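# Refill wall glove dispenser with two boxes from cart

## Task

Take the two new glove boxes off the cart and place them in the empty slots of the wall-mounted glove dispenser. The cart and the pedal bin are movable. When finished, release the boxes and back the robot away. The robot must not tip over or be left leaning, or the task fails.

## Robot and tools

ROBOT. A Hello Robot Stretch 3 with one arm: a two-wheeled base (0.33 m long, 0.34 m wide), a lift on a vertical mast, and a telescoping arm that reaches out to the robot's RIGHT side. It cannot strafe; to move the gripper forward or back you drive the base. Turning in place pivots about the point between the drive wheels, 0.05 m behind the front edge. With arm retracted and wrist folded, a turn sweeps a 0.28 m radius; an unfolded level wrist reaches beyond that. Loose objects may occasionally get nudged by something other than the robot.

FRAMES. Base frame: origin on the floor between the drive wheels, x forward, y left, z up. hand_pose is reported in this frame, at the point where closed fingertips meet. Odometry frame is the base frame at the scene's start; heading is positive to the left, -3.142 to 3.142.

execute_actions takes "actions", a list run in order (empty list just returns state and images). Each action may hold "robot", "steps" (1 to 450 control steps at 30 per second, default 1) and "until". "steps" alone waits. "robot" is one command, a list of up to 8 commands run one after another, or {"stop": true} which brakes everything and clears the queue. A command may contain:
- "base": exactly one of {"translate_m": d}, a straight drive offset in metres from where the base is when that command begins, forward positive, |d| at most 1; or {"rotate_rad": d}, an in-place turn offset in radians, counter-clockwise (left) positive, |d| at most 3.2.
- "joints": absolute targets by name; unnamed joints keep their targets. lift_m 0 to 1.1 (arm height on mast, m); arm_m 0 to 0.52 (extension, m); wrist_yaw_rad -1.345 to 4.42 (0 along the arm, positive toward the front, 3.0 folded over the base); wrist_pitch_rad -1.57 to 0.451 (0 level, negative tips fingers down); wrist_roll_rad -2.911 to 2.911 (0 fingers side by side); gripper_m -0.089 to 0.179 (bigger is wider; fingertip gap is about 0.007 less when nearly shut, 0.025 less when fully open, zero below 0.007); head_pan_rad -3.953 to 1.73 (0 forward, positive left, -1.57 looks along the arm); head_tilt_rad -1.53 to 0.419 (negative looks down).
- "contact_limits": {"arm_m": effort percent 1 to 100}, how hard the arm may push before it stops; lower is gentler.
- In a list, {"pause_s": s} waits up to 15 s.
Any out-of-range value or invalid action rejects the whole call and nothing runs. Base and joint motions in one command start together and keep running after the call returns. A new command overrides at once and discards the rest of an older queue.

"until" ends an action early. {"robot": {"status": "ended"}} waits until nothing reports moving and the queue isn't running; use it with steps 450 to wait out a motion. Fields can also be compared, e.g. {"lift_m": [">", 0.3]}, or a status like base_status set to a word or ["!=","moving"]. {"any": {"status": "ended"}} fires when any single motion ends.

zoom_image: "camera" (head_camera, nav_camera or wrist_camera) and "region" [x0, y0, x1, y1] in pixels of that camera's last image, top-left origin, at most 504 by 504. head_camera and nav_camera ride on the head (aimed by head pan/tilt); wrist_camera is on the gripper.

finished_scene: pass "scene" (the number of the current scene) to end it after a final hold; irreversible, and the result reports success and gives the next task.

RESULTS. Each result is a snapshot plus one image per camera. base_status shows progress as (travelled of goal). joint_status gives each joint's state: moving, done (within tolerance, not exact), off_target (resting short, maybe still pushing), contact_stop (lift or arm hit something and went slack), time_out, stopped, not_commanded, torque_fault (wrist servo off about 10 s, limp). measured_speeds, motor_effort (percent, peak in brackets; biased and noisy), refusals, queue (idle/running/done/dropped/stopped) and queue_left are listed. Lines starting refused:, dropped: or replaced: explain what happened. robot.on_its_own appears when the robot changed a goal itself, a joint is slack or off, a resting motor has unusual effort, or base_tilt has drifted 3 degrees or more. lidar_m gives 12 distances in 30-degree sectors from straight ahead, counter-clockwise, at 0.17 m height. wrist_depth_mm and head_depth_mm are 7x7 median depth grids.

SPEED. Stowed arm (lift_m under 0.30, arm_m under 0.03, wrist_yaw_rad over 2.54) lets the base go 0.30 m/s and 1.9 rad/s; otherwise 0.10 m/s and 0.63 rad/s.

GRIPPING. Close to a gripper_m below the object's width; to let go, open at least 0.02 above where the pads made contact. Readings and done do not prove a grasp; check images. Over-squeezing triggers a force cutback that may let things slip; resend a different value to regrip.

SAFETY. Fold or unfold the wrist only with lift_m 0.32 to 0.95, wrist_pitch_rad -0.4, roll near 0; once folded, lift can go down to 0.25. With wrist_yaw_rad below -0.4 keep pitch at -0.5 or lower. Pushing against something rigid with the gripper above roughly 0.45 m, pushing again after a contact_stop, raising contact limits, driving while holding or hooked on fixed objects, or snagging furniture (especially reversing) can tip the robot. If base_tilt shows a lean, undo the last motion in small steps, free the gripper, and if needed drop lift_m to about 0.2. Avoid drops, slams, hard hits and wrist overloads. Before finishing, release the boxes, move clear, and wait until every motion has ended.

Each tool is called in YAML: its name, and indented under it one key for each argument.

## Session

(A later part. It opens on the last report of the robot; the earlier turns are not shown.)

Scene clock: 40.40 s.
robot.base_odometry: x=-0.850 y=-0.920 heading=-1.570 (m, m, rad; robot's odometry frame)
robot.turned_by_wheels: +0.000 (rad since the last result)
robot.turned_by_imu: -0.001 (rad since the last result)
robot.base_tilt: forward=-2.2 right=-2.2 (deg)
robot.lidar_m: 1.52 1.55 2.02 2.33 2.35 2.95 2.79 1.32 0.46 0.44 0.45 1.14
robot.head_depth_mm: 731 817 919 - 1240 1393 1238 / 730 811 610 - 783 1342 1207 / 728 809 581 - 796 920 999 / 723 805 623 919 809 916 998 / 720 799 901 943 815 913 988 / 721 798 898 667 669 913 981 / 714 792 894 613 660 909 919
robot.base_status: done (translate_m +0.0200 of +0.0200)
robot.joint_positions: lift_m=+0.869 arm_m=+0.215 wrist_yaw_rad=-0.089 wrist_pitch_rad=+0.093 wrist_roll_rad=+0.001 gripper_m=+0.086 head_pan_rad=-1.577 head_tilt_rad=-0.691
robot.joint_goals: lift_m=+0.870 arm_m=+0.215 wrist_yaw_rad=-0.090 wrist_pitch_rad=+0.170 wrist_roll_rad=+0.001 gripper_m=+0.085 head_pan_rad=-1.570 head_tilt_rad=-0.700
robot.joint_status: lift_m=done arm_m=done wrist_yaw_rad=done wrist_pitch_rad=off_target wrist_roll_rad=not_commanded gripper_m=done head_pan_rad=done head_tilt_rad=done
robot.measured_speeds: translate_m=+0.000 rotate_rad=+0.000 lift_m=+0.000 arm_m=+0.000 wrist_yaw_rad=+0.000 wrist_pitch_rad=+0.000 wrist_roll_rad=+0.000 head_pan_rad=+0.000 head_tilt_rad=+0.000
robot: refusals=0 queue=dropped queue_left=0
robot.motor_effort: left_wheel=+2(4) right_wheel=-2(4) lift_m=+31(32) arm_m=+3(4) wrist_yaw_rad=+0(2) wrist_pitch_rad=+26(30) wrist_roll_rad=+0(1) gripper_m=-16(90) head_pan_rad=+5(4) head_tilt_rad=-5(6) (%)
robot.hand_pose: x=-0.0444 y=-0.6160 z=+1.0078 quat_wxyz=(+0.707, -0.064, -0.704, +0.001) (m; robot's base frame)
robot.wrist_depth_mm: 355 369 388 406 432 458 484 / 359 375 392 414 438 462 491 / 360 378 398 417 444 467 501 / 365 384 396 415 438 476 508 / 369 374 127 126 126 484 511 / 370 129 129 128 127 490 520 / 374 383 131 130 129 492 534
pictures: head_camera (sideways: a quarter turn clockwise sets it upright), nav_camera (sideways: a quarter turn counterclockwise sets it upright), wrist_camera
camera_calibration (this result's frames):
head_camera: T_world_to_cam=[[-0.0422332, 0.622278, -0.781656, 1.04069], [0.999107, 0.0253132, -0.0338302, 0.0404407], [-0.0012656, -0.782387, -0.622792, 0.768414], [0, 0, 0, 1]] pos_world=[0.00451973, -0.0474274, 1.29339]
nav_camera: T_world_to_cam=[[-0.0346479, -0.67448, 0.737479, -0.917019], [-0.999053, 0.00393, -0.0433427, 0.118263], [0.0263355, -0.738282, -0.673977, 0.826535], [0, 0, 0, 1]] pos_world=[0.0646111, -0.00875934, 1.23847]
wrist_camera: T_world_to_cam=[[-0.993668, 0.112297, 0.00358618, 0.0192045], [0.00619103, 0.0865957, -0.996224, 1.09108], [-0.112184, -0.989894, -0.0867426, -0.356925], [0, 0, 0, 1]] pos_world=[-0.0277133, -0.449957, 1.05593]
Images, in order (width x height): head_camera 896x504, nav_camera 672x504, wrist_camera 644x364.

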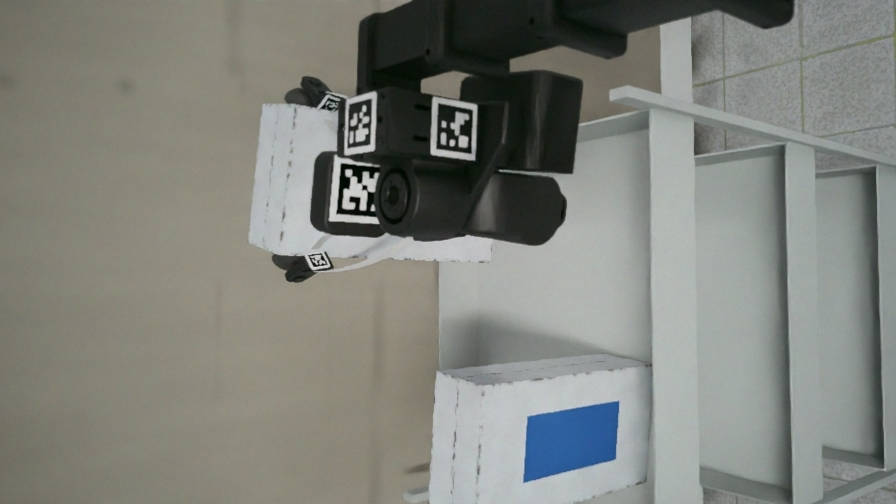

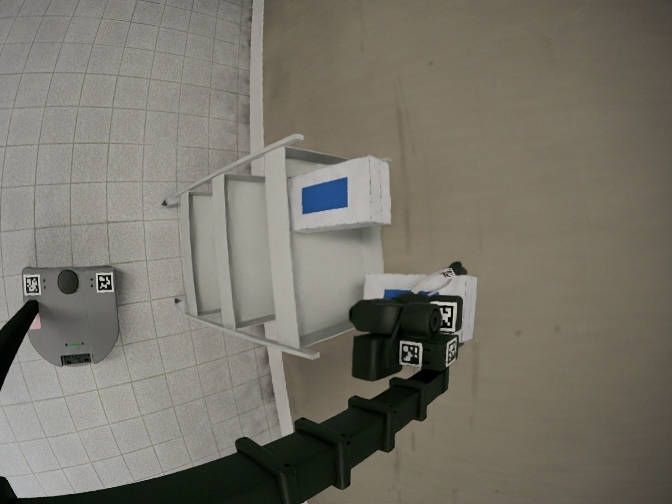

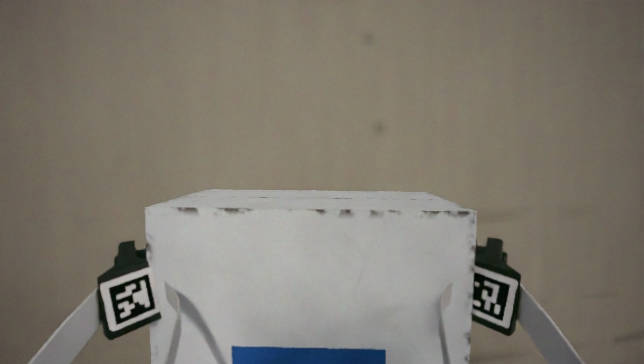

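execute_actions:
  actions:
    - {"robot":{"joints":{"lift_m":1.08}},"steps":70}
    - {"robot":{"joints":{"arm_m":0.0,"wrist_yaw_rad":0}},"steps":70}
    - {"robot":[{"base":{"translate_m":0.77}},{"base":{"rotate_rad":1.57}},{"base":{"translate_m":1.0}}],"steps":450,"until":{"robot":{"status":"ended"}}}
    - {"steps":450,"until":{"robot":{"queue":["!=","running"],"base_status":["!=","moving"]}}}

Scene clock: 68.70 s.
robot.base_odometry: x=+0.151 y=-1.690 heading=+0.000 (m, m, rad; robot's odometry frame)
robot.turned_by_wheels: +1.570 (rad since the last result)
robot.turned_by_imu: +1.538 (rad since the last result)
robot.base_tilt: forward=-2.2 right=-2.2 (deg)
robot.lidar_m: 1.97 1.85 1.83 3.60 2.76 1.48 1.77 1.05 0.73 0.68 0.69 0.90
robot.head_depth_mm: - - - - - 1172 1232 / - - - - - 1187 1232 / - - - - - 1160 1232 / 290 310 364 411 957 1154 1221 / 539 615 671 714 947 1138 1216 / 560 625 703 802 939 1126 1218 / 559 621 699 792 936 1124 1211
robot.base_status: done (translate_m +1.0000 of +1.0000)
robot.joint_positions: lift_m=+1.079 arm_m=+0.000 wrist_yaw_rad=+0.000 wrist_pitch_rad=+0.093 wrist_roll_rad=+0.001 gripper_m=+0.086 head_pan_rad=-1.577 head_tilt_rad=-0.691
robot.joint_goals: lift_m=+1.080 arm_m=+0.000 wrist_yaw_rad=+0.000 wrist_pitch_rad=+0.170 wrist_roll_rad=+0.001 gripper_m=+0.085 head_pan_rad=-1.570 head_tilt_rad=-0.700
robot.joint_status: lift_m=done arm_m=done wrist_yaw_rad=done wrist_pitch_rad=off_target wrist_roll_rad=not_commanded gripper_m=done head_pan_rad=done head_tilt_rad=done
robot.measured_speeds: translate_m=+0.000 rotate_rad=+0.000 lift_m=+0.000 arm_m=+0.000 wrist_yaw_rad=+0.000 wrist_pitch_rad=+0.000 wrist_roll_rad=+0.000 head_pan_rad=+0.000 head_tilt_rad=+0.000
robot: refusals=0 queue=done queue_left=0
robot.motor_effort: left_wheel=-2(6) right_wheel=+2(5) lift_m=+31(32) arm_m=-3(3) wrist_yaw_rad=+0(6) wrist_pitch_rad=+25(25) wrist_roll_rad=+0(0) gripper_m=-15(15) head_pan_rad=+5(5) head_tilt_rad=-6(6) (%)
robot.hand_pose: x=-0.0214 y=-0.4027 z=+1.2178 quat_wxyz=(+0.706, -0.032, -0.707, +0.033) (m; robot's base frame)
robot.wrist_depth_mm: 403 415 426 438 452 460 480 / 408 416 428 442 454 470 486 / 413 422 435 450 464 472 493 / 419 426 436 448 464 483 497 / 422 428 127 127 126 487 504 / 426 129 129 128 128 495 509 / 427 438 130 130 129 498 520
pictures: head_camera (sideways: a quarter turn clockwise sets it upright), nav_camera (sideways: a quarter turn counterclockwise sets it upright), wrist_camera
camera_calibration (this result's frames):
head_camera: T_world_to_cam=[[-0.0422327, 0.622339, -0.781608, 1.04063], [0.999107, 0.0253157, -0.0338278, 0.0404375], [-0.00126541, -0.782338, -0.622853, 0.768494], [0, 0, 0, 1]] pos_world=[0.00451973, -0.0474268, 1.29339]
nav_camera: T_world_to_cam=[[-0.0346483, -0.674538, 0.737427, -0.91695], [-0.999053, 0.00393349, -0.0433429, 0.118263], [0.0263357, -0.73823, -0.674035, 0.82661], [0, 0, 0, 1]] pos_world=[0.0646112, -0.00875442, 1.23847]
wrist_camera: T_world_to_cam=[[-0.999725, 0.0231647, 0.00358321, -0.0186927], [-0.00155938, 0.0868014, -0.996224, 1.2816], [-0.0233883, -0.995956, -0.0867414, -0.125549], [0, 0, 0, 1]] pos_world=[-0.0196254, -0.235853, 1.26594]
Images, in order (width x height): head_camera 896x504, nav_camera 672x504, wrist_camera 644x364.

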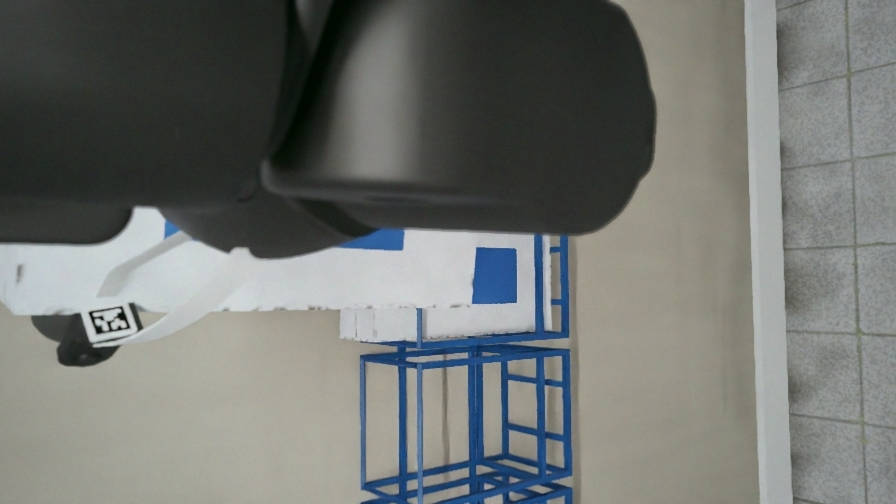

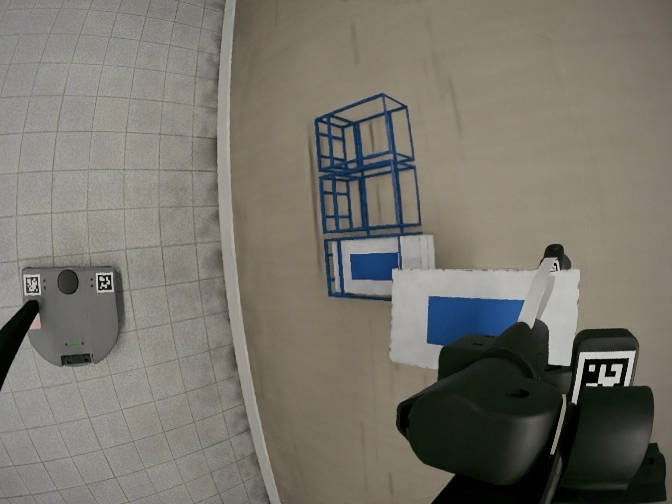

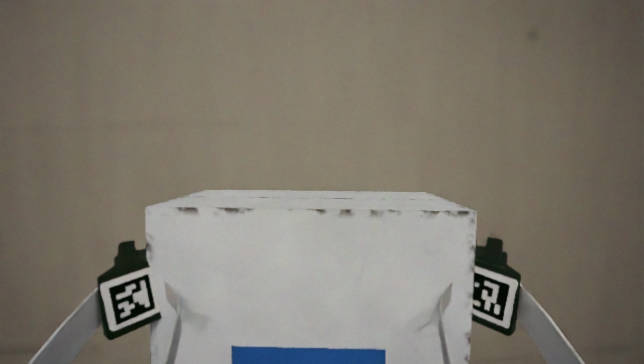

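execute_actions:
  actions:
    - {"robot":[{"base":{"rotate_rad":0.02}},{"base":{"translate_m":0.187}}],"steps":450,"until":{"robot":{"status":"ended"}}}
    - {"robot":{"joints":{"arm_m":0.222}},"steps":80}

Scene clock: 75.33 s.
robot.base_odometry: x=+0.337 y=-1.687 heading=+0.020 (m, m, rad; robot's odometry frame)
robot.turned_by_wheels: +0.020 (rad since the last result)
robot.turned_by_imu: +0.018 (rad since the last result)
robot.base_tilt: forward=-2.2 right=-2.2 (deg)
robot.lidar_m: 1.78 1.82 1.69 3.61 2.98 1.66 1.91 1.01 0.71 0.67 0.69 0.90
robot.head_depth_mm: - 637 684 692 948 1144 1231 / - 632 681 694 943 1141 1229 / - - 699 785 937 1137 1219 / 475 538 698 796 935 1135 1222 / 557 618 695 778 912 1119 1215 / 553 612 693 793 907 1118 1218 / 553 614 692 789 922 1114 1223
robot.base_status: done (translate_m +0.1870 of +0.1870)
robot.joint_positions: lift_m=+1.079 arm_m=+0.222 wrist_yaw_rad=+0.000 wrist_pitch_rad=+0.093 wrist_roll_rad=+0.001 gripper_m=+0.086 head_pan_rad=-1.577 head_tilt_rad=-0.691
robot.joint_goals: lift_m=+1.080 arm_m=+0.222 wrist_yaw_rad=+0.000 wrist_pitch_rad=+0.170 wrist_roll_rad=+0.001 gripper_m=+0.085 head_pan_rad=-1.570 head_tilt_rad=-0.700
robot.joint_status: lift_m=done arm_m=moving wrist_yaw_rad=done wrist_pitch_rad=off_target wrist_roll_rad=not_commanded gripper_m=done head_pan_rad=done head_tilt_rad=done
robot.measured_speeds: translate_m=+0.000 rotate_rad=+0.000 lift_m=+0.000 arm_m=+0.000 wrist_yaw_rad=+0.000 wrist_pitch_rad=+0.000 wrist_roll_rad=+0.000 head_pan_rad=+0.000 head_tilt_rad=+0.000
robot: refusals=0 queue=running queue_left=0
robot.motor_effort: left_wheel=-2(7) right_wheel=+2(6) lift_m=+31(31) arm_m=+3(5) wrist_yaw_rad=+0(0) wrist_pitch_rad=+25(25) wrist_roll_rad=+0(0) gripper_m=-15(14) head_pan_rad=+4(4) head_tilt_rad=-6(6) (%)
robot.hand_pose: x=-0.0213 y=-0.6240 z=+1.2178 quat_wxyz=(+0.706, -0.032, -0.707, +0.033) (m; robot's base frame)
robot.wrist_depth_mm: 194 198 203 207 212 217 222 / 196 200 205 209 214 219 225 / 199 203 206 212 217 222 229 / 201 204 208 212 217 225 231 / 203 204 127 126 126 228 234 / 206 130 129 128 127 230 237 / 206 209 131 130 129 234 241
pictures: head_camera (sideways: a quarter turn clockwise sets it upright), nav_camera (sideways: a quarter turn counterclockwise sets it upright), wrist_camera
camera_calibration (this result's frames):
head_camera: T_world_to_cam=[[-0.0422326, 0.62237, -0.781583, 1.0406], [0.999107, 0.0253171, -0.0338266, 0.0404359], [-0.00126526, -0.782314, -0.622883, 0.768534], [0, 0, 0, 1]] pos_world=[0.00451973, -0.0474264, 1.29339]
nav_camera: T_world_to_cam=[[-0.0346485, -0.674567, 0.7374, -0.916916], [-0.999053, 0.0039352, -0.043343, 0.118264], [0.0263359, -0.738203, -0.674064, 0.826648], [0, 0, 0, 1]] pos_world=[0.0646112, -0.00875192, 1.23847]
wrist_camera: T_world_to_cam=[[-0.999731, 0.0229167, 0.00358253, -0.0136568], [-0.00158023, 0.0868009, -0.996224, 1.30081], [-0.0231412, -0.995962, -0.0867414, -0.345942], [0, 0, 0, 1]] pos_world=[-0.019603, -0.457143, 1.26594]
Images, in order (width x height): head_camera 896x504, nav_camera 672x504, wrist_camera 644x364.

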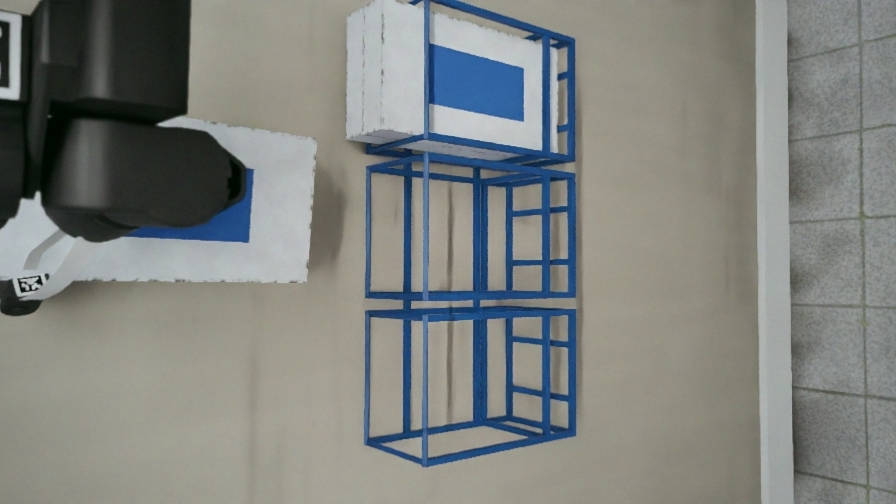

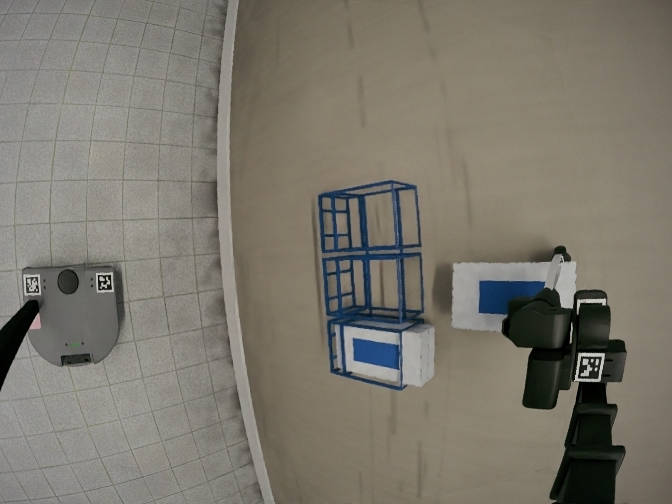

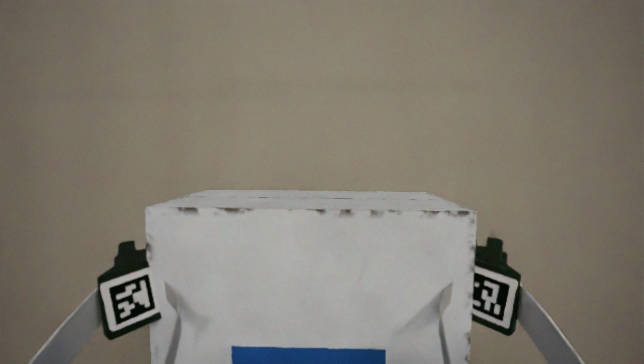

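execute_actions:
  actions:
    - {"robot":[{"base":{"rotate_rad":0.03}},{"base":{"translate_m":-0.004}}],"steps":450,"until":{"robot":{"status":"ended"}}}
    - {"robot":{"joints":{"lift_m":1.0}},"steps":50}

zoom_image:
  camera: "head_camera"
  region: [250,50,650,450]

Scene clock: 78.47 s.
robot.base_odometry: x=+0.333 y=-1.687 heading=+0.050 (m, m, rad; robot's odometry frame)
robot.turned_by_wheels: +0.030 (rad since the last result)
robot.turned_by_imu: +0.028 (rad since the last result)
robot.base_tilt: forward=-2.2 right=-2.2 (deg)
robot.lidar_m: 1.79 1.76 1.70 3.62 2.88 1.66 1.97 0.98 0.70 0.67 0.69 0.93
robot.head_depth_mm: 549 - 660 687 912 1112 1239 / 547 - - 700 786 1128 1220 / 547 - - 781 911 1124 1218 / 543 546 605 785 916 1123 1218 / 557 618 694 797 935 1130 1210 / 557 616 697 800 936 1129 1212 / 556 619 698 784 935 1125 1222
robot.base_status: done (translate_m -0.0040 of -0.0040)
robot.joint_positions: lift_m=+1.000 arm_m=+0.222 wrist_yaw_rad=+0.001 wrist_pitch_rad=+0.093 wrist_roll_rad=+0.001 gripper_m=+0.086 head_pan_rad=-1.577 head_tilt_rad=-0.691
robot.joint_goals: lift_m=+1.000 arm_m=+0.222 wrist_yaw_rad=+0.000 wrist_pitch_rad=+0.170 wrist_roll_rad=+0.001 gripper_m=+0.085 head_pan_rad=-1.570 head_tilt_rad=-0.700
robot.joint_status: lift_m=done arm_m=done wrist_yaw_rad=done wrist_pitch_rad=off_target wrist_roll_rad=not_commanded gripper_m=done head_pan_rad=done head_tilt_rad=done
robot.measured_speeds: translate_m=+0.000 rotate_rad=+0.000 lift_m=+0.000 arm_m=+0.000 wrist_yaw_rad=+0.000 wrist_pitch_rad=+0.000 wrist_roll_rad=+0.000 head_pan_rad=+0.000 head_tilt_rad=+0.000
robot: refusals=0 queue=done queue_left=0
robot.motor_effort: left_wheel=-2(6) right_wheel=+1(7) lift_m=+17(30) arm_m=+4(3) wrist_yaw_rad=+0(2) wrist_pitch_rad=+25(25) wrist_roll_rad=+0(0) gripper_m=-15(14) head_pan_rad=+4(5) head_tilt_rad=-6(6) (%)
robot.hand_pose: x=-0.0212 y=-0.6240 z=+1.1388 quat_wxyz=(+0.706, -0.032, -0.707, +0.033) (m; robot's base frame)
robot.wrist_depth_mm: 197 200 203 205 208 212 215 / 199 202 205 207 210 215 218 / 201 205 207 210 214 216 221 / 204 206 208 211 215 219 223 / 206 206 127 126 126 222 226 / 209 130 129 128 127 225 228 / 210 212 130 130 129 227 231
pictures: head_camera (sideways: a quarter turn clockwise sets it upright), nav_camera (sideways: a quarter turn counterclockwise sets it upright), wrist_camera
camera_calibration (this result's frames):
head_camera: T_world_to_cam=[[-0.0422324, 0.622371, -0.781583, 1.0406], [0.999107, 0.0253168, -0.0338266, 0.0404359], [-0.00126545, -0.782313, -0.622884, 0.768534], [0, 0, 0, 1]] pos_world=[0.00451972, -0.0474264, 1.29339]
nav_camera: T_world_to_cam=[[-0.0346487, -0.674567, 0.7374, -0.916915], [-0.999053, 0.00393547, -0.043343, 0.118264], [0.0263357, -0.738203, -0.674064, 0.826648], [0, 0, 0, 1]] pos_world=[0.0646112, -0.00875189, 1.23847]
wrist_camera: T_world_to_cam=[[-0.999744, 0.0223296, 0.00356902, -0.0135733], [-0.00163086, 0.0862213, -0.996275, 1.22181], [-0.0225542, -0.996026, -0.0861629, -0.353479], [0, 0, 0, 1]] pos_world=[-0.0195497, -0.457118, 1.18685]
Images, in order (width x height): head_camera 896x504, nav_camera 672x504, wrist_camera 644x364.

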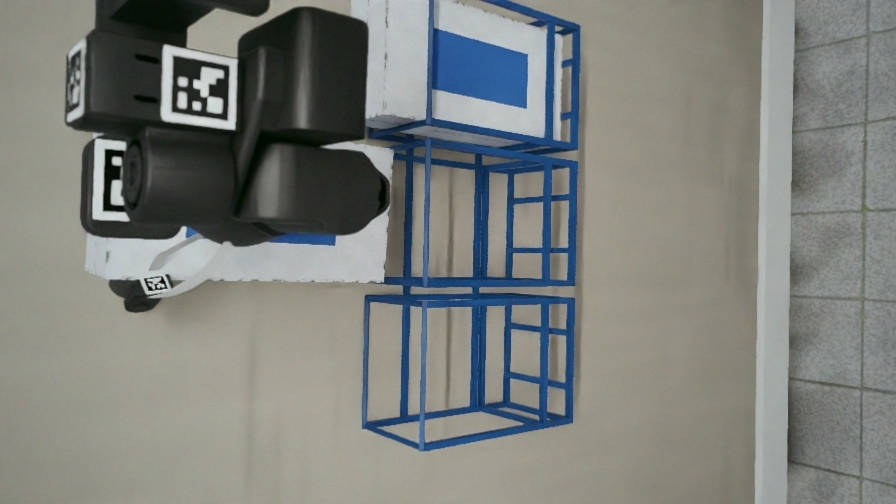

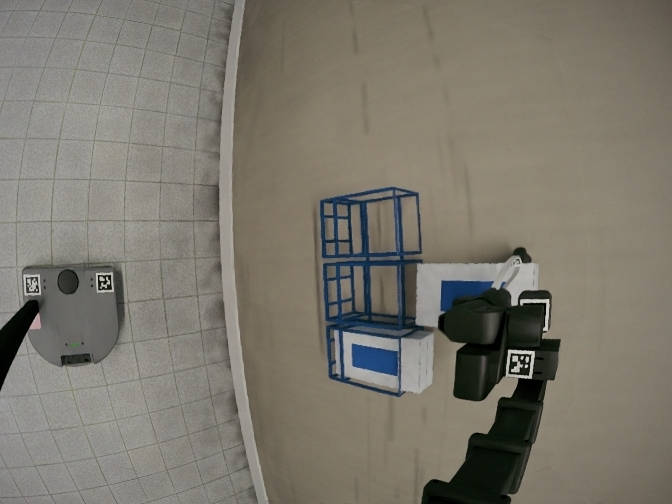

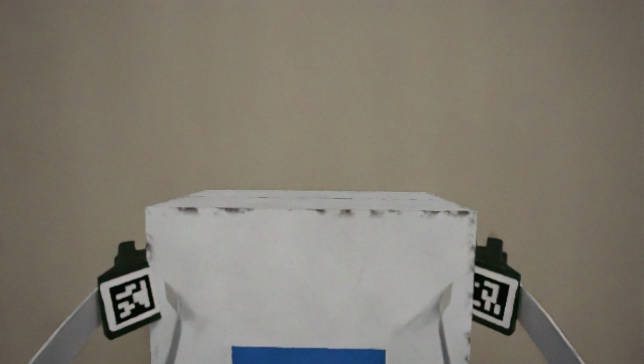

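Region (250, 50, 650, 450) of head_camera's 896x504 image, scaled by 1.260, with more detail than that image has.

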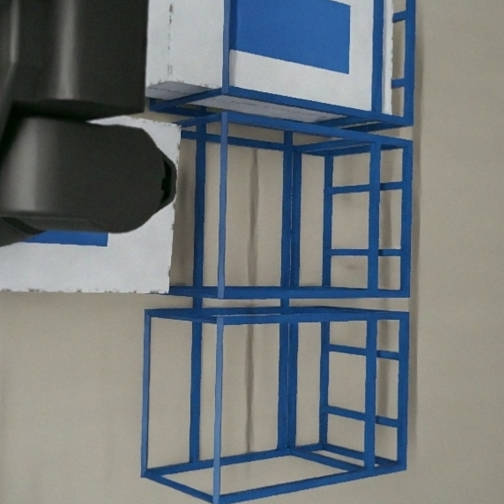

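execute_actions:
  actions:
    - {"robot":{"base":{"translate_m":-0.003},"joints":{"lift_m":0.96}},"steps":40}

zoom_image:
  camera: "head_camera"
  region: [300,80,600,380]

Scene clock: 79.90 s.
robot.base_odometry: x=+0.330 y=-1.687 heading=+0.050 (m, m, rad; robot's odometry frame)
robot.turned_by_wheels: +0.000 (rad since the last result)
robot.turned_by_imu: +0.000 (rad since the last result)
robot.base_tilt: forward=-2.2 right=-2.2 (deg)
robot.lidar_m: 1.79 1.77 1.70 3.60 2.88 1.66 1.97 0.98 0.70 0.67 0.69 0.93
robot.head_depth_mm: 554 598 - 701 912 1121 1232 / 554 589 - 712 787 1119 1236 / 554 568 - 817 911 1126 1225 / 555 553 615 805 937 1129 1221 / 557 617 698 802 935 1130 1219 / 555 619 697 797 936 1127 1213 / 558 616 698 782 937 1130 1212
robot.base_status: done (translate_m -0.0030 of -0.0030)
robot.joint_positions: lift_m=+0.960 arm_m=+0.222 wrist_yaw_rad=+0.001 wrist_pitch_rad=+0.093 wrist_roll_rad=+0.002 gripper_m=+0.086 head_pan_rad=-1.577 head_tilt_rad=-0.691
robot.joint_goals: lift_m=+0.960 arm_m=+0.222 wrist_yaw_rad=+0.000 wrist_pitch_rad=+0.170 wrist_roll_rad=+0.002 gripper_m=+0.085 head_pan_rad=-1.570 head_tilt_rad=-0.700
robot.joint_status: lift_m=done arm_m=done wrist_yaw_rad=done wrist_pitch_rad=off_target wrist_roll_rad=not_commanded gripper_m=done head_pan_rad=done head_tilt_rad=done
robot.measured_speeds: translate_m=+0.000 rotate_rad=+0.000 lift_m=+0.000 arm_m=+0.000 wrist_yaw_rad=+0.000 wrist_pitch_rad=+0.000 wrist_roll_rad=+0.000 head_pan_rad=+0.000 head_tilt_rad=+0.000
robot: refusals=0 queue=done queue_left=0
robot.motor_effort: left_wheel=-2(6) right_wheel=+1(5) lift_m=+16(17) arm_m=+4(3) wrist_yaw_rad=+0(1) wrist_pitch_rad=+25(25) wrist_roll_rad=+0(0) gripper_m=-15(15) head_pan_rad=+4(5) head_tilt_rad=-6(5) (%)
robot.hand_pose: x=-0.0213 y=-0.6240 z=+1.0989 quat_wxyz=(+0.706, -0.033, -0.707, +0.033) (m; robot's base frame)
robot.wrist_depth_mm: 197 200 202 206 210 211 215 / 199 202 205 208 211 214 217 / 202 204 208 210 213 217 220 / 204 206 208 212 215 219 222 / 207 207 127 127 126 222 225 / 209 130 129 128 128 226 228 / 211 211 131 130 129 228 231
pictures: head_camera (sideways: a quarter turn clockwise sets it upright), nav_camera (sideways: a quarter turn counterclockwise sets it upright), wrist_camera
camera_calibration (this result's frames):
head_camera: T_world_to_cam=[[-0.0422327, 0.622371, -0.781583, 1.0406], [0.999107, 0.0253173, -0.0338266, 0.0404359], [-0.00126507, -0.782313, -0.622884, 0.768534], [0, 0, 0, 1]] pos_world=[0.00451974, -0.0474264, 1.29339]
nav_camera: T_world_to_cam=[[-0.0346483, -0.674567, 0.7374, -0.916915], [-0.999053, 0.00393499, -0.043343, 0.118264], [0.0263361, -0.738203, -0.674064, 0.826648], [0, 0, 0, 1]] pos_world=[0.0646112, -0.00875186, 1.23847]
wrist_camera: T_world_to_cam=[[-0.999736, 0.0226838, 0.00355252, -0.0132826], [-0.0015911, 0.0859072, -0.996302, 1.18187], [-0.0229051, -0.996045, -0.0858484, -0.357287], [0, 0, 0, 1]] pos_world=[-0.0195823, -0.457103, 1.14687]
Images, in order (width x height): head_camera 896x504, nav_camera 672x504, wrist_camera 644x364.

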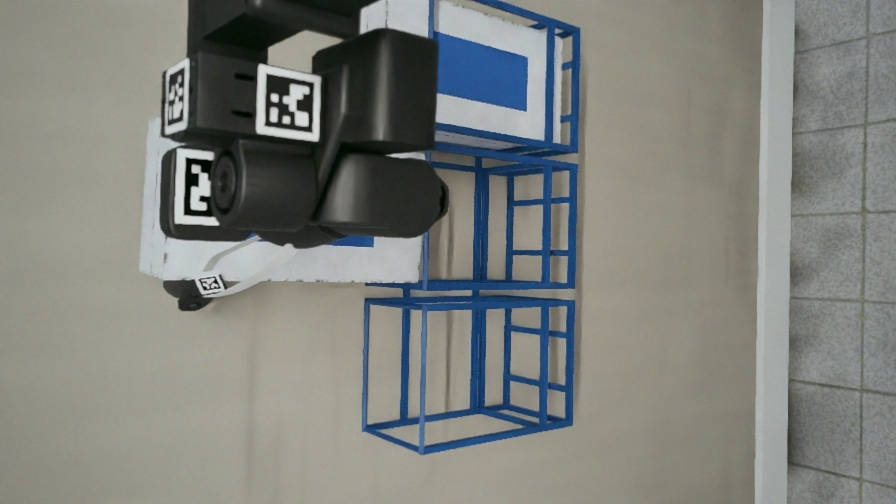

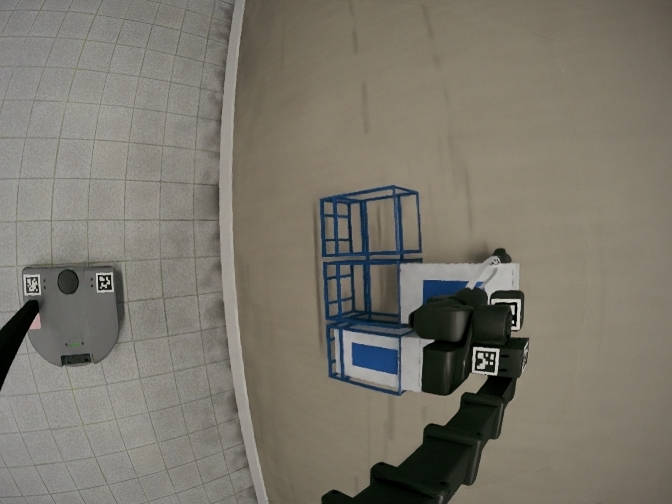

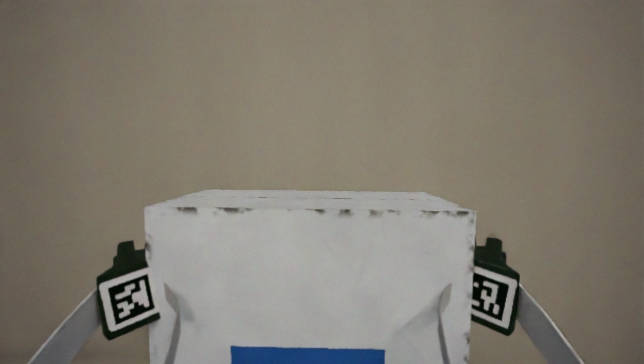

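Region (300, 80, 600, 380) of head_camera's 896x504 image, scaled by 1.680, with more detail than that image has.

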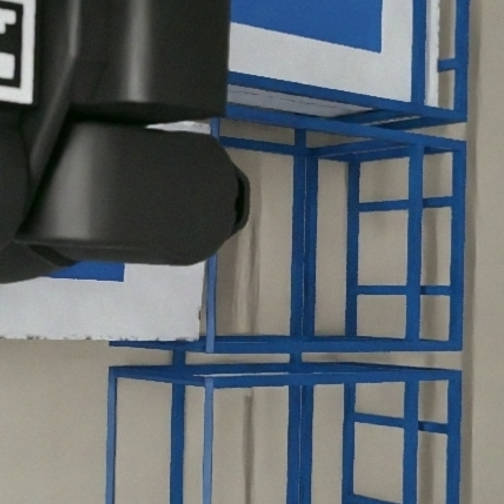

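execute_actions:
  actions:
    - {"robot":{"joints":{"lift_m":0.92}},"steps":40}

zoom_image:
  camera: "head_camera"
  region: [300,80,600,380]

Scene clock: 81.40 s.
robot.base_odometry: x=+0.330 y=-1.687 heading=+0.050 (m, m, rad; robot's odometry frame)
robot.turned_by_wheels: +0.000 (rad since the last result)
robot.turned_by_imu: +0.000 (rad since the last result)
robot.base_tilt: forward=-2.2 right=-2.2 (deg)
robot.lidar_m: 1.79 1.77 1.70 3.61 2.88 1.65 1.97 0.98 0.70 0.67 0.69 0.93
robot.head_depth_mm: 554 618 - 719 945 1125 1233 / 556 607 - - 785 1122 1226 / 554 588 - - 916 1122 1226 / 556 593 610 754 935 1129 1231 / 557 619 696 796 939 1129 1218 / 556 617 698 798 940 1129 1218 / 555 618 698 786 937 1126 1219
robot.base_status: done (translate_m -0.0030 of -0.0030)
robot.joint_positions: lift_m=+0.920 arm_m=+0.222 wrist_yaw_rad=+0.001 wrist_pitch_rad=+0.094 wrist_roll_rad=+0.002 gripper_m=+0.086 head_pan_rad=-1.577 head_tilt_rad=-0.691
robot.joint_goals: lift_m=+0.920 arm_m=+0.222 wrist_yaw_rad=+0.000 wrist_pitch_rad=+0.170 wrist_roll_rad=+0.002 gripper_m=+0.085 head_pan_rad=-1.570 head_tilt_rad=-0.700
robot.joint_status: lift_m=done arm_m=done wrist_yaw_rad=done wrist_pitch_rad=off_target wrist_roll_rad=not_commanded gripper_m=done head_pan_rad=done head_tilt_rad=done
robot.measured_speeds: translate_m=+0.000 rotate_rad=+0.000 lift_m=+0.000 arm_m=+0.000 wrist_yaw_rad=+0.000 wrist_pitch_rad=+0.000 wrist_roll_rad=+0.000 head_pan_rad=+0.000 head_tilt_rad=+0.000
robot: refusals=0 queue=done queue_left=0
robot.motor_effort: left_wheel=-2(2) right_wheel=+1(1) lift_m=+16(17) arm_m=+4(3) wrist_yaw_rad=-1(1) wrist_pitch_rad=+25(25) wrist_roll_rad=+0(0) gripper_m=-14(15) head_pan_rad=+4(4) head_tilt_rad=-5(6) (%)
robot.hand_pose: x=-0.0212 y=-0.6240 z=+1.0590 quat_wxyz=(+0.706, -0.033, -0.707, +0.033) (m; robot's base frame)
robot.wrist_depth_mm: 197 199 203 206 209 212 215 / 199 202 205 208 211 214 217 / 202 203 207 210 214 217 220 / 204 207 208 211 215 219 224 / 206 207 127 126 126 221 226 / 209 129 129 128 127 225 228 / 210 212 131 130 129 227 231
pictures: head_camera (sideways: a quarter turn clockwise sets it upright), nav_camera (sideways: a quarter turn counterclockwise sets it upright), wrist_camera
camera_calibration (this result's frames):
head_camera: T_world_to_cam=[[-0.0422326, 0.622371, -0.781582, 1.0406], [0.999107, 0.0253171, -0.0338265, 0.0404359], [-0.00126526, -0.782313, -0.622884, 0.768535], [0, 0, 0, 1]] pos_world=[0.00451973, -0.0474264, 1.29339]
nav_camera: T_world_to_cam=[[-0.0346485, -0.674567, 0.7374, -0.916915], [-0.999053, 0.00393524, -0.043343, 0.118264], [0.0263359, -0.738203, -0.674065, 0.826649], [0, 0, 0, 1]] pos_world=[0.0646112, -0.00875186, 1.23847]
wrist_camera: T_world_to_cam=[[-0.999744, 0.0223549, 0.00354306, -0.0132513], [-0.00161775, 0.0855618, -0.996332, 1.14193], [-0.022576, -0.996082, -0.0855037, -0.361092], [0, 0, 0, 1]] pos_world=[-0.0195526, -0.457086, 1.10691]
Images, in order (width x height): head_camera 896x504, nav_camera 672x504, wrist_camera 644x364.

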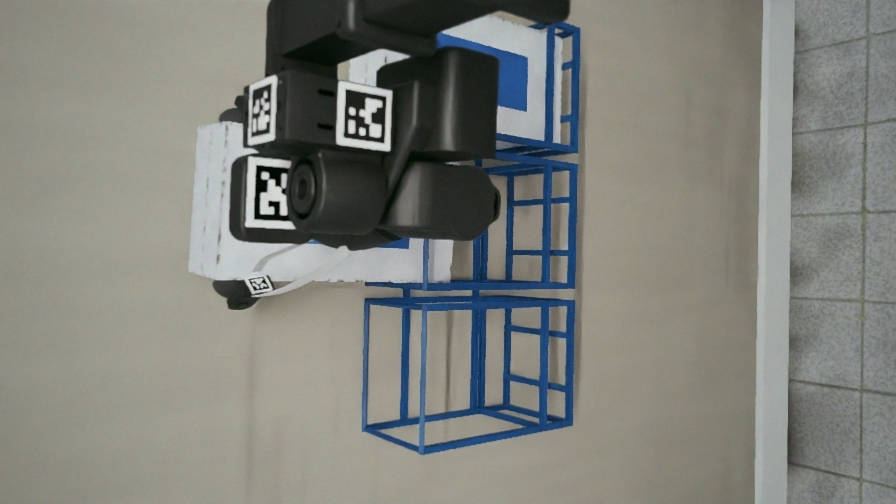

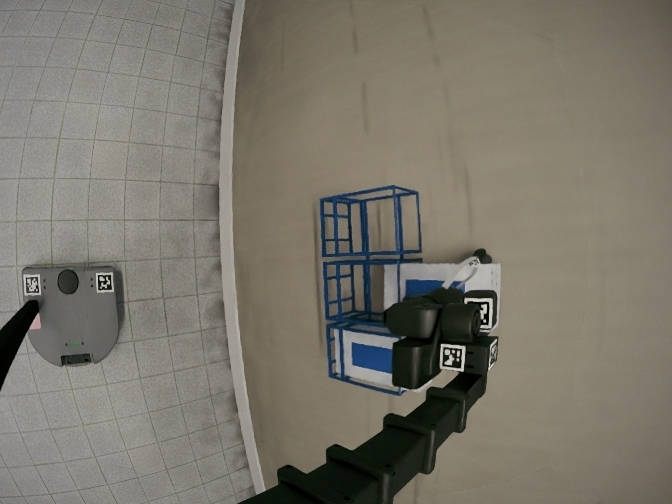

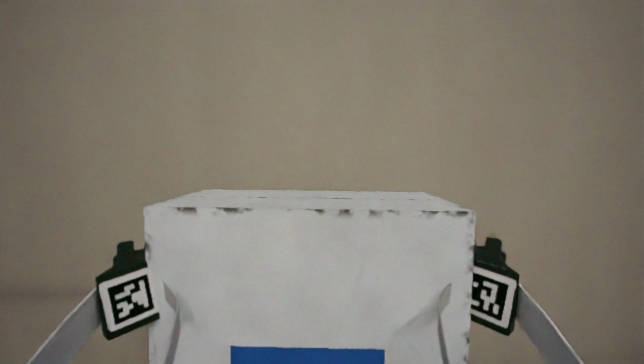

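Region (300, 80, 600, 380) of head_camera's 896x504 image, scaled by 1.680, with more detail than that image has.

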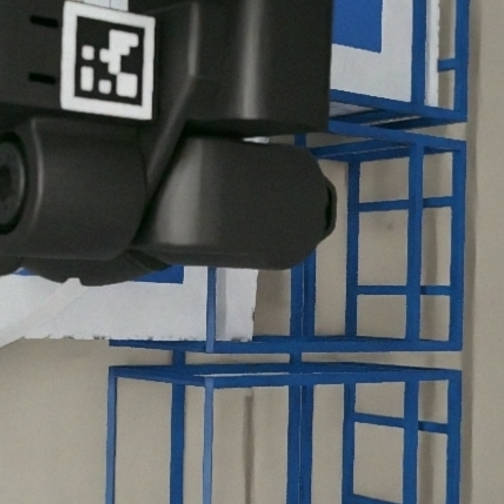

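execute_actions:
  actions:
    - {"robot":{"joints":{"lift_m":0.84}},"steps":55}

zoom_image:
  camera: "head_camera"
  region: [300,80,600,380]

Scene clock: 83.37 s.
robot.base_odometry: x=+0.330 y=-1.687 heading=+0.050 (m, m, rad; robot's odometry frame)
robot.turned_by_wheels: +0.000 (rad since the last result)
robot.turned_by_imu: -0.001 (rad since the last result)
robot.base_tilt: forward=-2.2 right=-2.2 (deg)
robot.lidar_m: 1.79 1.77 1.70 3.63 2.89 1.65 1.97 0.98 0.70 0.67 0.69 0.93
robot.head_depth_mm: 555 618 683 651 - 1170 1230 / 554 618 679 - 978 1131 1233 / 555 616 617 - 976 1126 1227 / 555 614 628 702 960 1133 1220 / 555 618 697 799 937 1135 1218 / 557 618 698 800 934 1127 1214 / 557 619 700 786 935 1127 1218
robot.base_status: done (translate_m -0.0030 of -0.0030)
robot.joint_positions: lift_m=+0.840 arm_m=+0.222 wrist_yaw_rad=+0.003 wrist_pitch_rad=+0.095 wrist_roll_rad=+0.002 gripper_m=+0.086 head_pan_rad=-1.577 head_tilt_rad=-0.691
robot.joint_goals: lift_m=+0.840 arm_m=+0.222 wrist_yaw_rad=+0.000 wrist_pitch_rad=+0.170 wrist_roll_rad=+0.002 gripper_m=+0.085 head_pan_rad=-1.570 head_tilt_rad=-0.700
robot.joint_status: lift_m=done arm_m=done wrist_yaw_rad=done wrist_pitch_rad=off_target wrist_roll_rad=not_commanded gripper_m=done head_pan_rad=done head_tilt_rad=done
robot.measured_speeds: translate_m=+0.000 rotate_rad=+0.000 lift_m=+0.000 arm_m=+0.000 wrist_yaw_rad=+0.000 wrist_pitch_rad=+0.000 wrist_roll_rad=+0.000 head_pan_rad=+0.000 head_tilt_rad=+0.000
robot: refusals=0 queue=done queue_left=0
robot.motor_effort: left_wheel=-2(2) right_wheel=+2(1) lift_m=+16(17) arm_m=+3(3) wrist_yaw_rad=-2(2) wrist_pitch_rad=+25(25) wrist_roll_rad=+0(0) gripper_m=-15(16) head_pan_rad=+4(4) head_tilt_rad=-5(6) (%)
robot.hand_pose: x=-0.0207 y=-0.6240 z=+0.9792 quat_wxyz=(+0.706, -0.032, -0.707, +0.034) (m; robot's base frame)
robot.wrist_depth_mm: 198 200 203 206 209 212 214 / 200 202 205 207 211 214 218 / 201 205 207 211 214 217 220 / 204 207 209 211 215 219 222 / 207 207 127 127 126 221 225 / 209 129 129 128 127 225 227 / 211 211 130 130 129 157 165
pictures: head_camera (sideways: a quarter turn clockwise sets it upright), nav_camera (sideways: a quarter turn counterclockwise sets it upright), wrist_camera
camera_calibration (this result's frames):
head_camera: T_world_to_cam=[[-0.0422326, 0.622371, -0.781583, 1.0406], [0.999107, 0.0253171, -0.0338265, 0.0404359], [-0.00126526, -0.782313, -0.622884, 0.768535], [0, 0, 0, 1]] pos_world=[0.00451973, -0.0474264, 1.29339]
nav_camera: T_world_to_cam=[[-0.0346485, -0.674567, 0.7374, -0.916915], [-0.999053, 0.00393523, -0.043343, 0.118264], [0.0263359, -0.738203, -0.674065, 0.826649], [0, 0, 0, 1]] pos_world=[0.0646112, -0.00875187, 1.23847]
wrist_camera: T_world_to_cam=[[-0.999788, 0.0202711, 0.00352821, -0.0137181], [-0.00179745, 0.0847726, -0.996399, 1.06201], [-0.0204972, -0.996194, -0.0847183, -0.368697], [0, 0, 0, 1]] pos_world=[-0.0193636, -0.457045, 1.027]
Images, in order (width x height): head_camera 896x504, nav_camera 672x504, wrist_camera 644x364.

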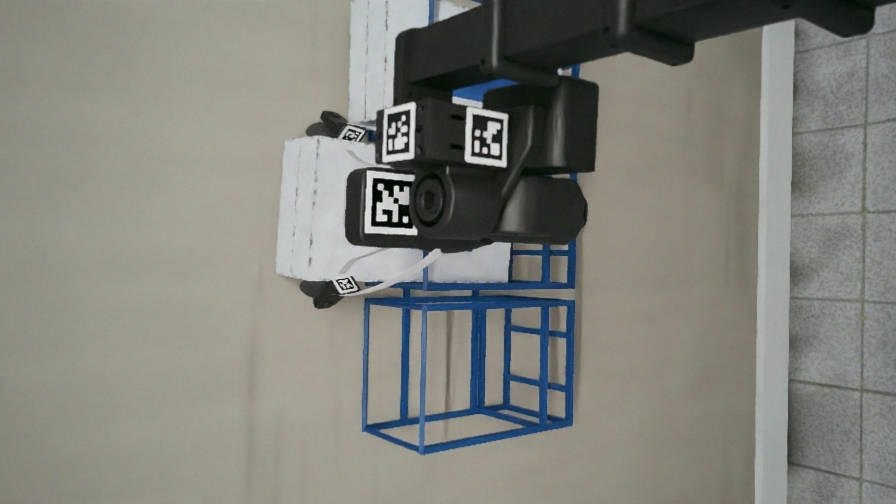

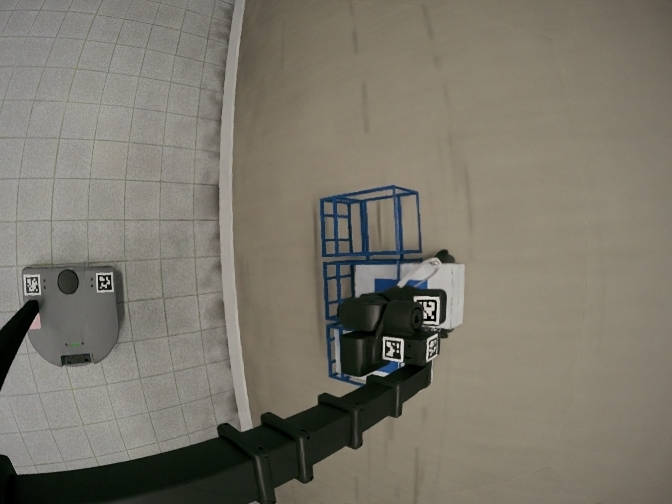

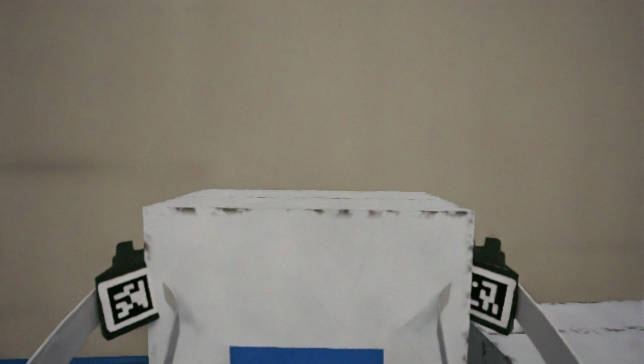

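Region (300, 80, 600, 380) of head_camera's 896x504 image, scaled by 1.680, with more detail than that image has.

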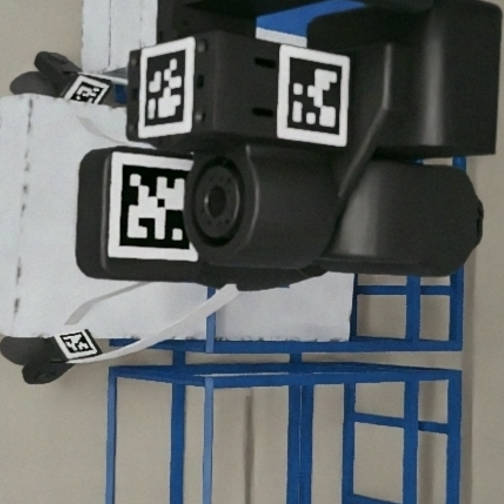

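execute_actions:
  actions:
    - {"robot":{"joints":{"lift_m":0.81}},"steps":35}

zoom_image:
  camera: "head_camera"
  region: [300,80,600,380]

Scene clock: 84.63 s.
robot.base_odometry: x=+0.330 y=-1.687 heading=+0.050 (m, m, rad; robot's odometry frame)
robot.turned_by_wheels: +0.000 (rad since the last result)
robot.turned_by_imu: +0.000 (rad since the last result)
robot.base_tilt: forward=-2.2 right=-2.3 (deg)
robot.lidar_m: 1.79 1.77 1.70 3.61 2.87 1.66 1.97 0.98 0.70 0.67 0.69 0.93
robot.head_depth_mm: 554 619 684 659 - - 1234 / 555 617 680 656 - 1120 1224 / 557 617 650 - 1009 1128 1230 / 555 617 646 693 946 1129 1218 / 556 617 696 798 936 1125 1215 / 556 617 695 801 941 1131 1215 / 556 619 698 783 936 1134 1216
robot.base_status: done (translate_m -0.0030 of -0.0030)
robot.joint_positions: lift_m=+0.810 arm_m=+0.222 wrist_yaw_rad=+0.004 wrist_pitch_rad=+0.096 wrist_roll_rad=+0.002 gripper_m=+0.086 head_pan_rad=-1.577 head_tilt_rad=-0.691
robot.joint_goals: lift_m=+0.810 arm_m=+0.222 wrist_yaw_rad=+0.000 wrist_pitch_rad=+0.170 wrist_roll_rad=+0.002 gripper_m=+0.085 head_pan_rad=-1.570 head_tilt_rad=-0.700
robot.joint_status: lift_m=done arm_m=done wrist_yaw_rad=done wrist_pitch_rad=off_target wrist_roll_rad=not_commanded gripper_m=done head_pan_rad=done head_tilt_rad=done
robot.measured_speeds: translate_m=+0.000 rotate_rad=+0.000 lift_m=+0.000 arm_m=+0.000 wrist_yaw_rad=+0.000 wrist_pitch_rad=+0.000 wrist_roll_rad=+0.000 head_pan_rad=+0.000 head_tilt_rad=+0.000
robot: refusals=0 queue=done queue_left=0
robot.motor_effort: left_wheel=-2(2) right_wheel=+2(2) lift_m=+16(15) arm_m=+3(3) wrist_yaw_rad=-3(2) wrist_pitch_rad=+24(25) wrist_roll_rad=+0(0) gripper_m=-15(16) head_pan_rad=+5(4) head_tilt_rad=-6(6) (%)
robot.hand_pose: x=-0.0205 y=-0.6240 z=+0.9495 quat_wxyz=(+0.706, -0.032, -0.707, +0.035) (m; robot's base frame)
robot.wrist_depth_mm: 198 201 203 205 208 212 215 / 200 203 205 208 211 214 217 / 202 204 208 210 213 216 220 / 205 208 209 211 215 219 222 / 207 207 127 126 126 222 225 / 209 129 129 128 128 150 155 / 210 167 130 130 129 142 136
pictures: head_camera (sideways: a quarter turn clockwise sets it upright), nav_camera (sideways: a quarter turn counterclockwise sets it upright), wrist_camera
camera_calibration (this result's frames):
head_camera: T_world_to_cam=[[-0.0422326, 0.622371, -0.781582, 1.0406], [0.999107, 0.0253172, -0.0338265, 0.0404359], [-0.00126516, -0.782313, -0.622884, 0.768535], [0, 0, 0, 1]] pos_world=[0.00451973, -0.0474264, 1.29339]
nav_camera: T_world_to_cam=[[-0.0346484, -0.674567, 0.7374, -0.916915], [-0.999053, 0.00393512, -0.043343, 0.118264], [0.026336, -0.738203, -0.674065, 0.826649], [0, 0, 0, 1]] pos_world=[0.0646112, -0.00875185, 1.23847]
wrist_camera: T_world_to_cam=[[-0.999804, 0.0194884, 0.00350363, -0.0138762], [-0.00186257, 0.0835963, -0.996498, 1.03178], [-0.019713, -0.996309, -0.0835436, -0.372378], [0, 0, 0, 1]] pos_world=[-0.0192924, -0.456986, 0.997105]
Images, in order (width x height): head_camera 896x504, nav_camera 672x504, wrist_camera 644x364.

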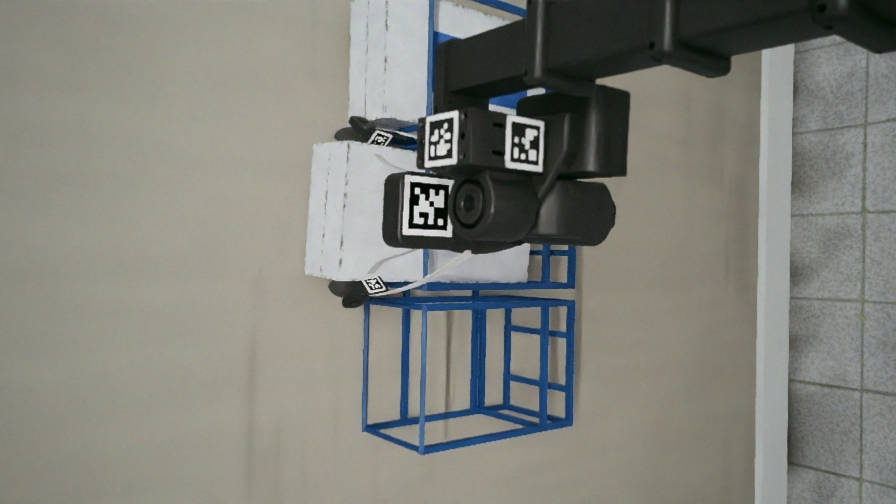

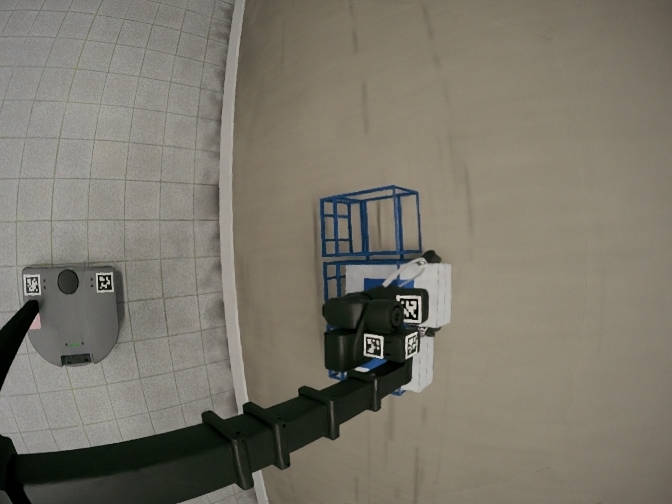

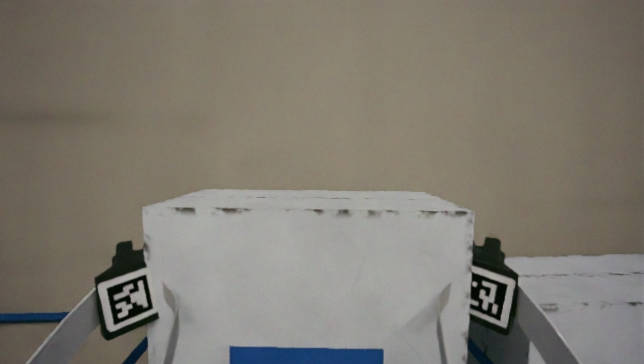

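Region (300, 80, 600, 380) of head_camera's 896x504 image, scaled by 1.680, with more detail than that image has.

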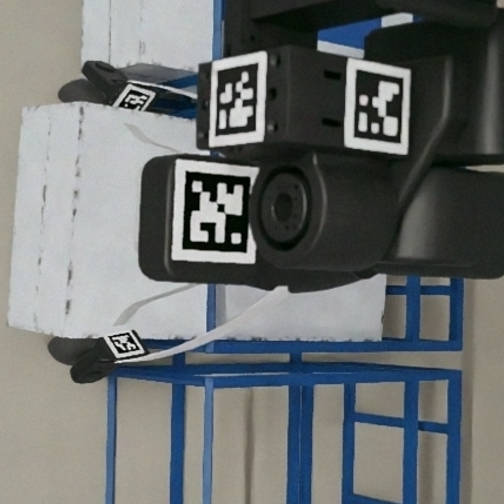

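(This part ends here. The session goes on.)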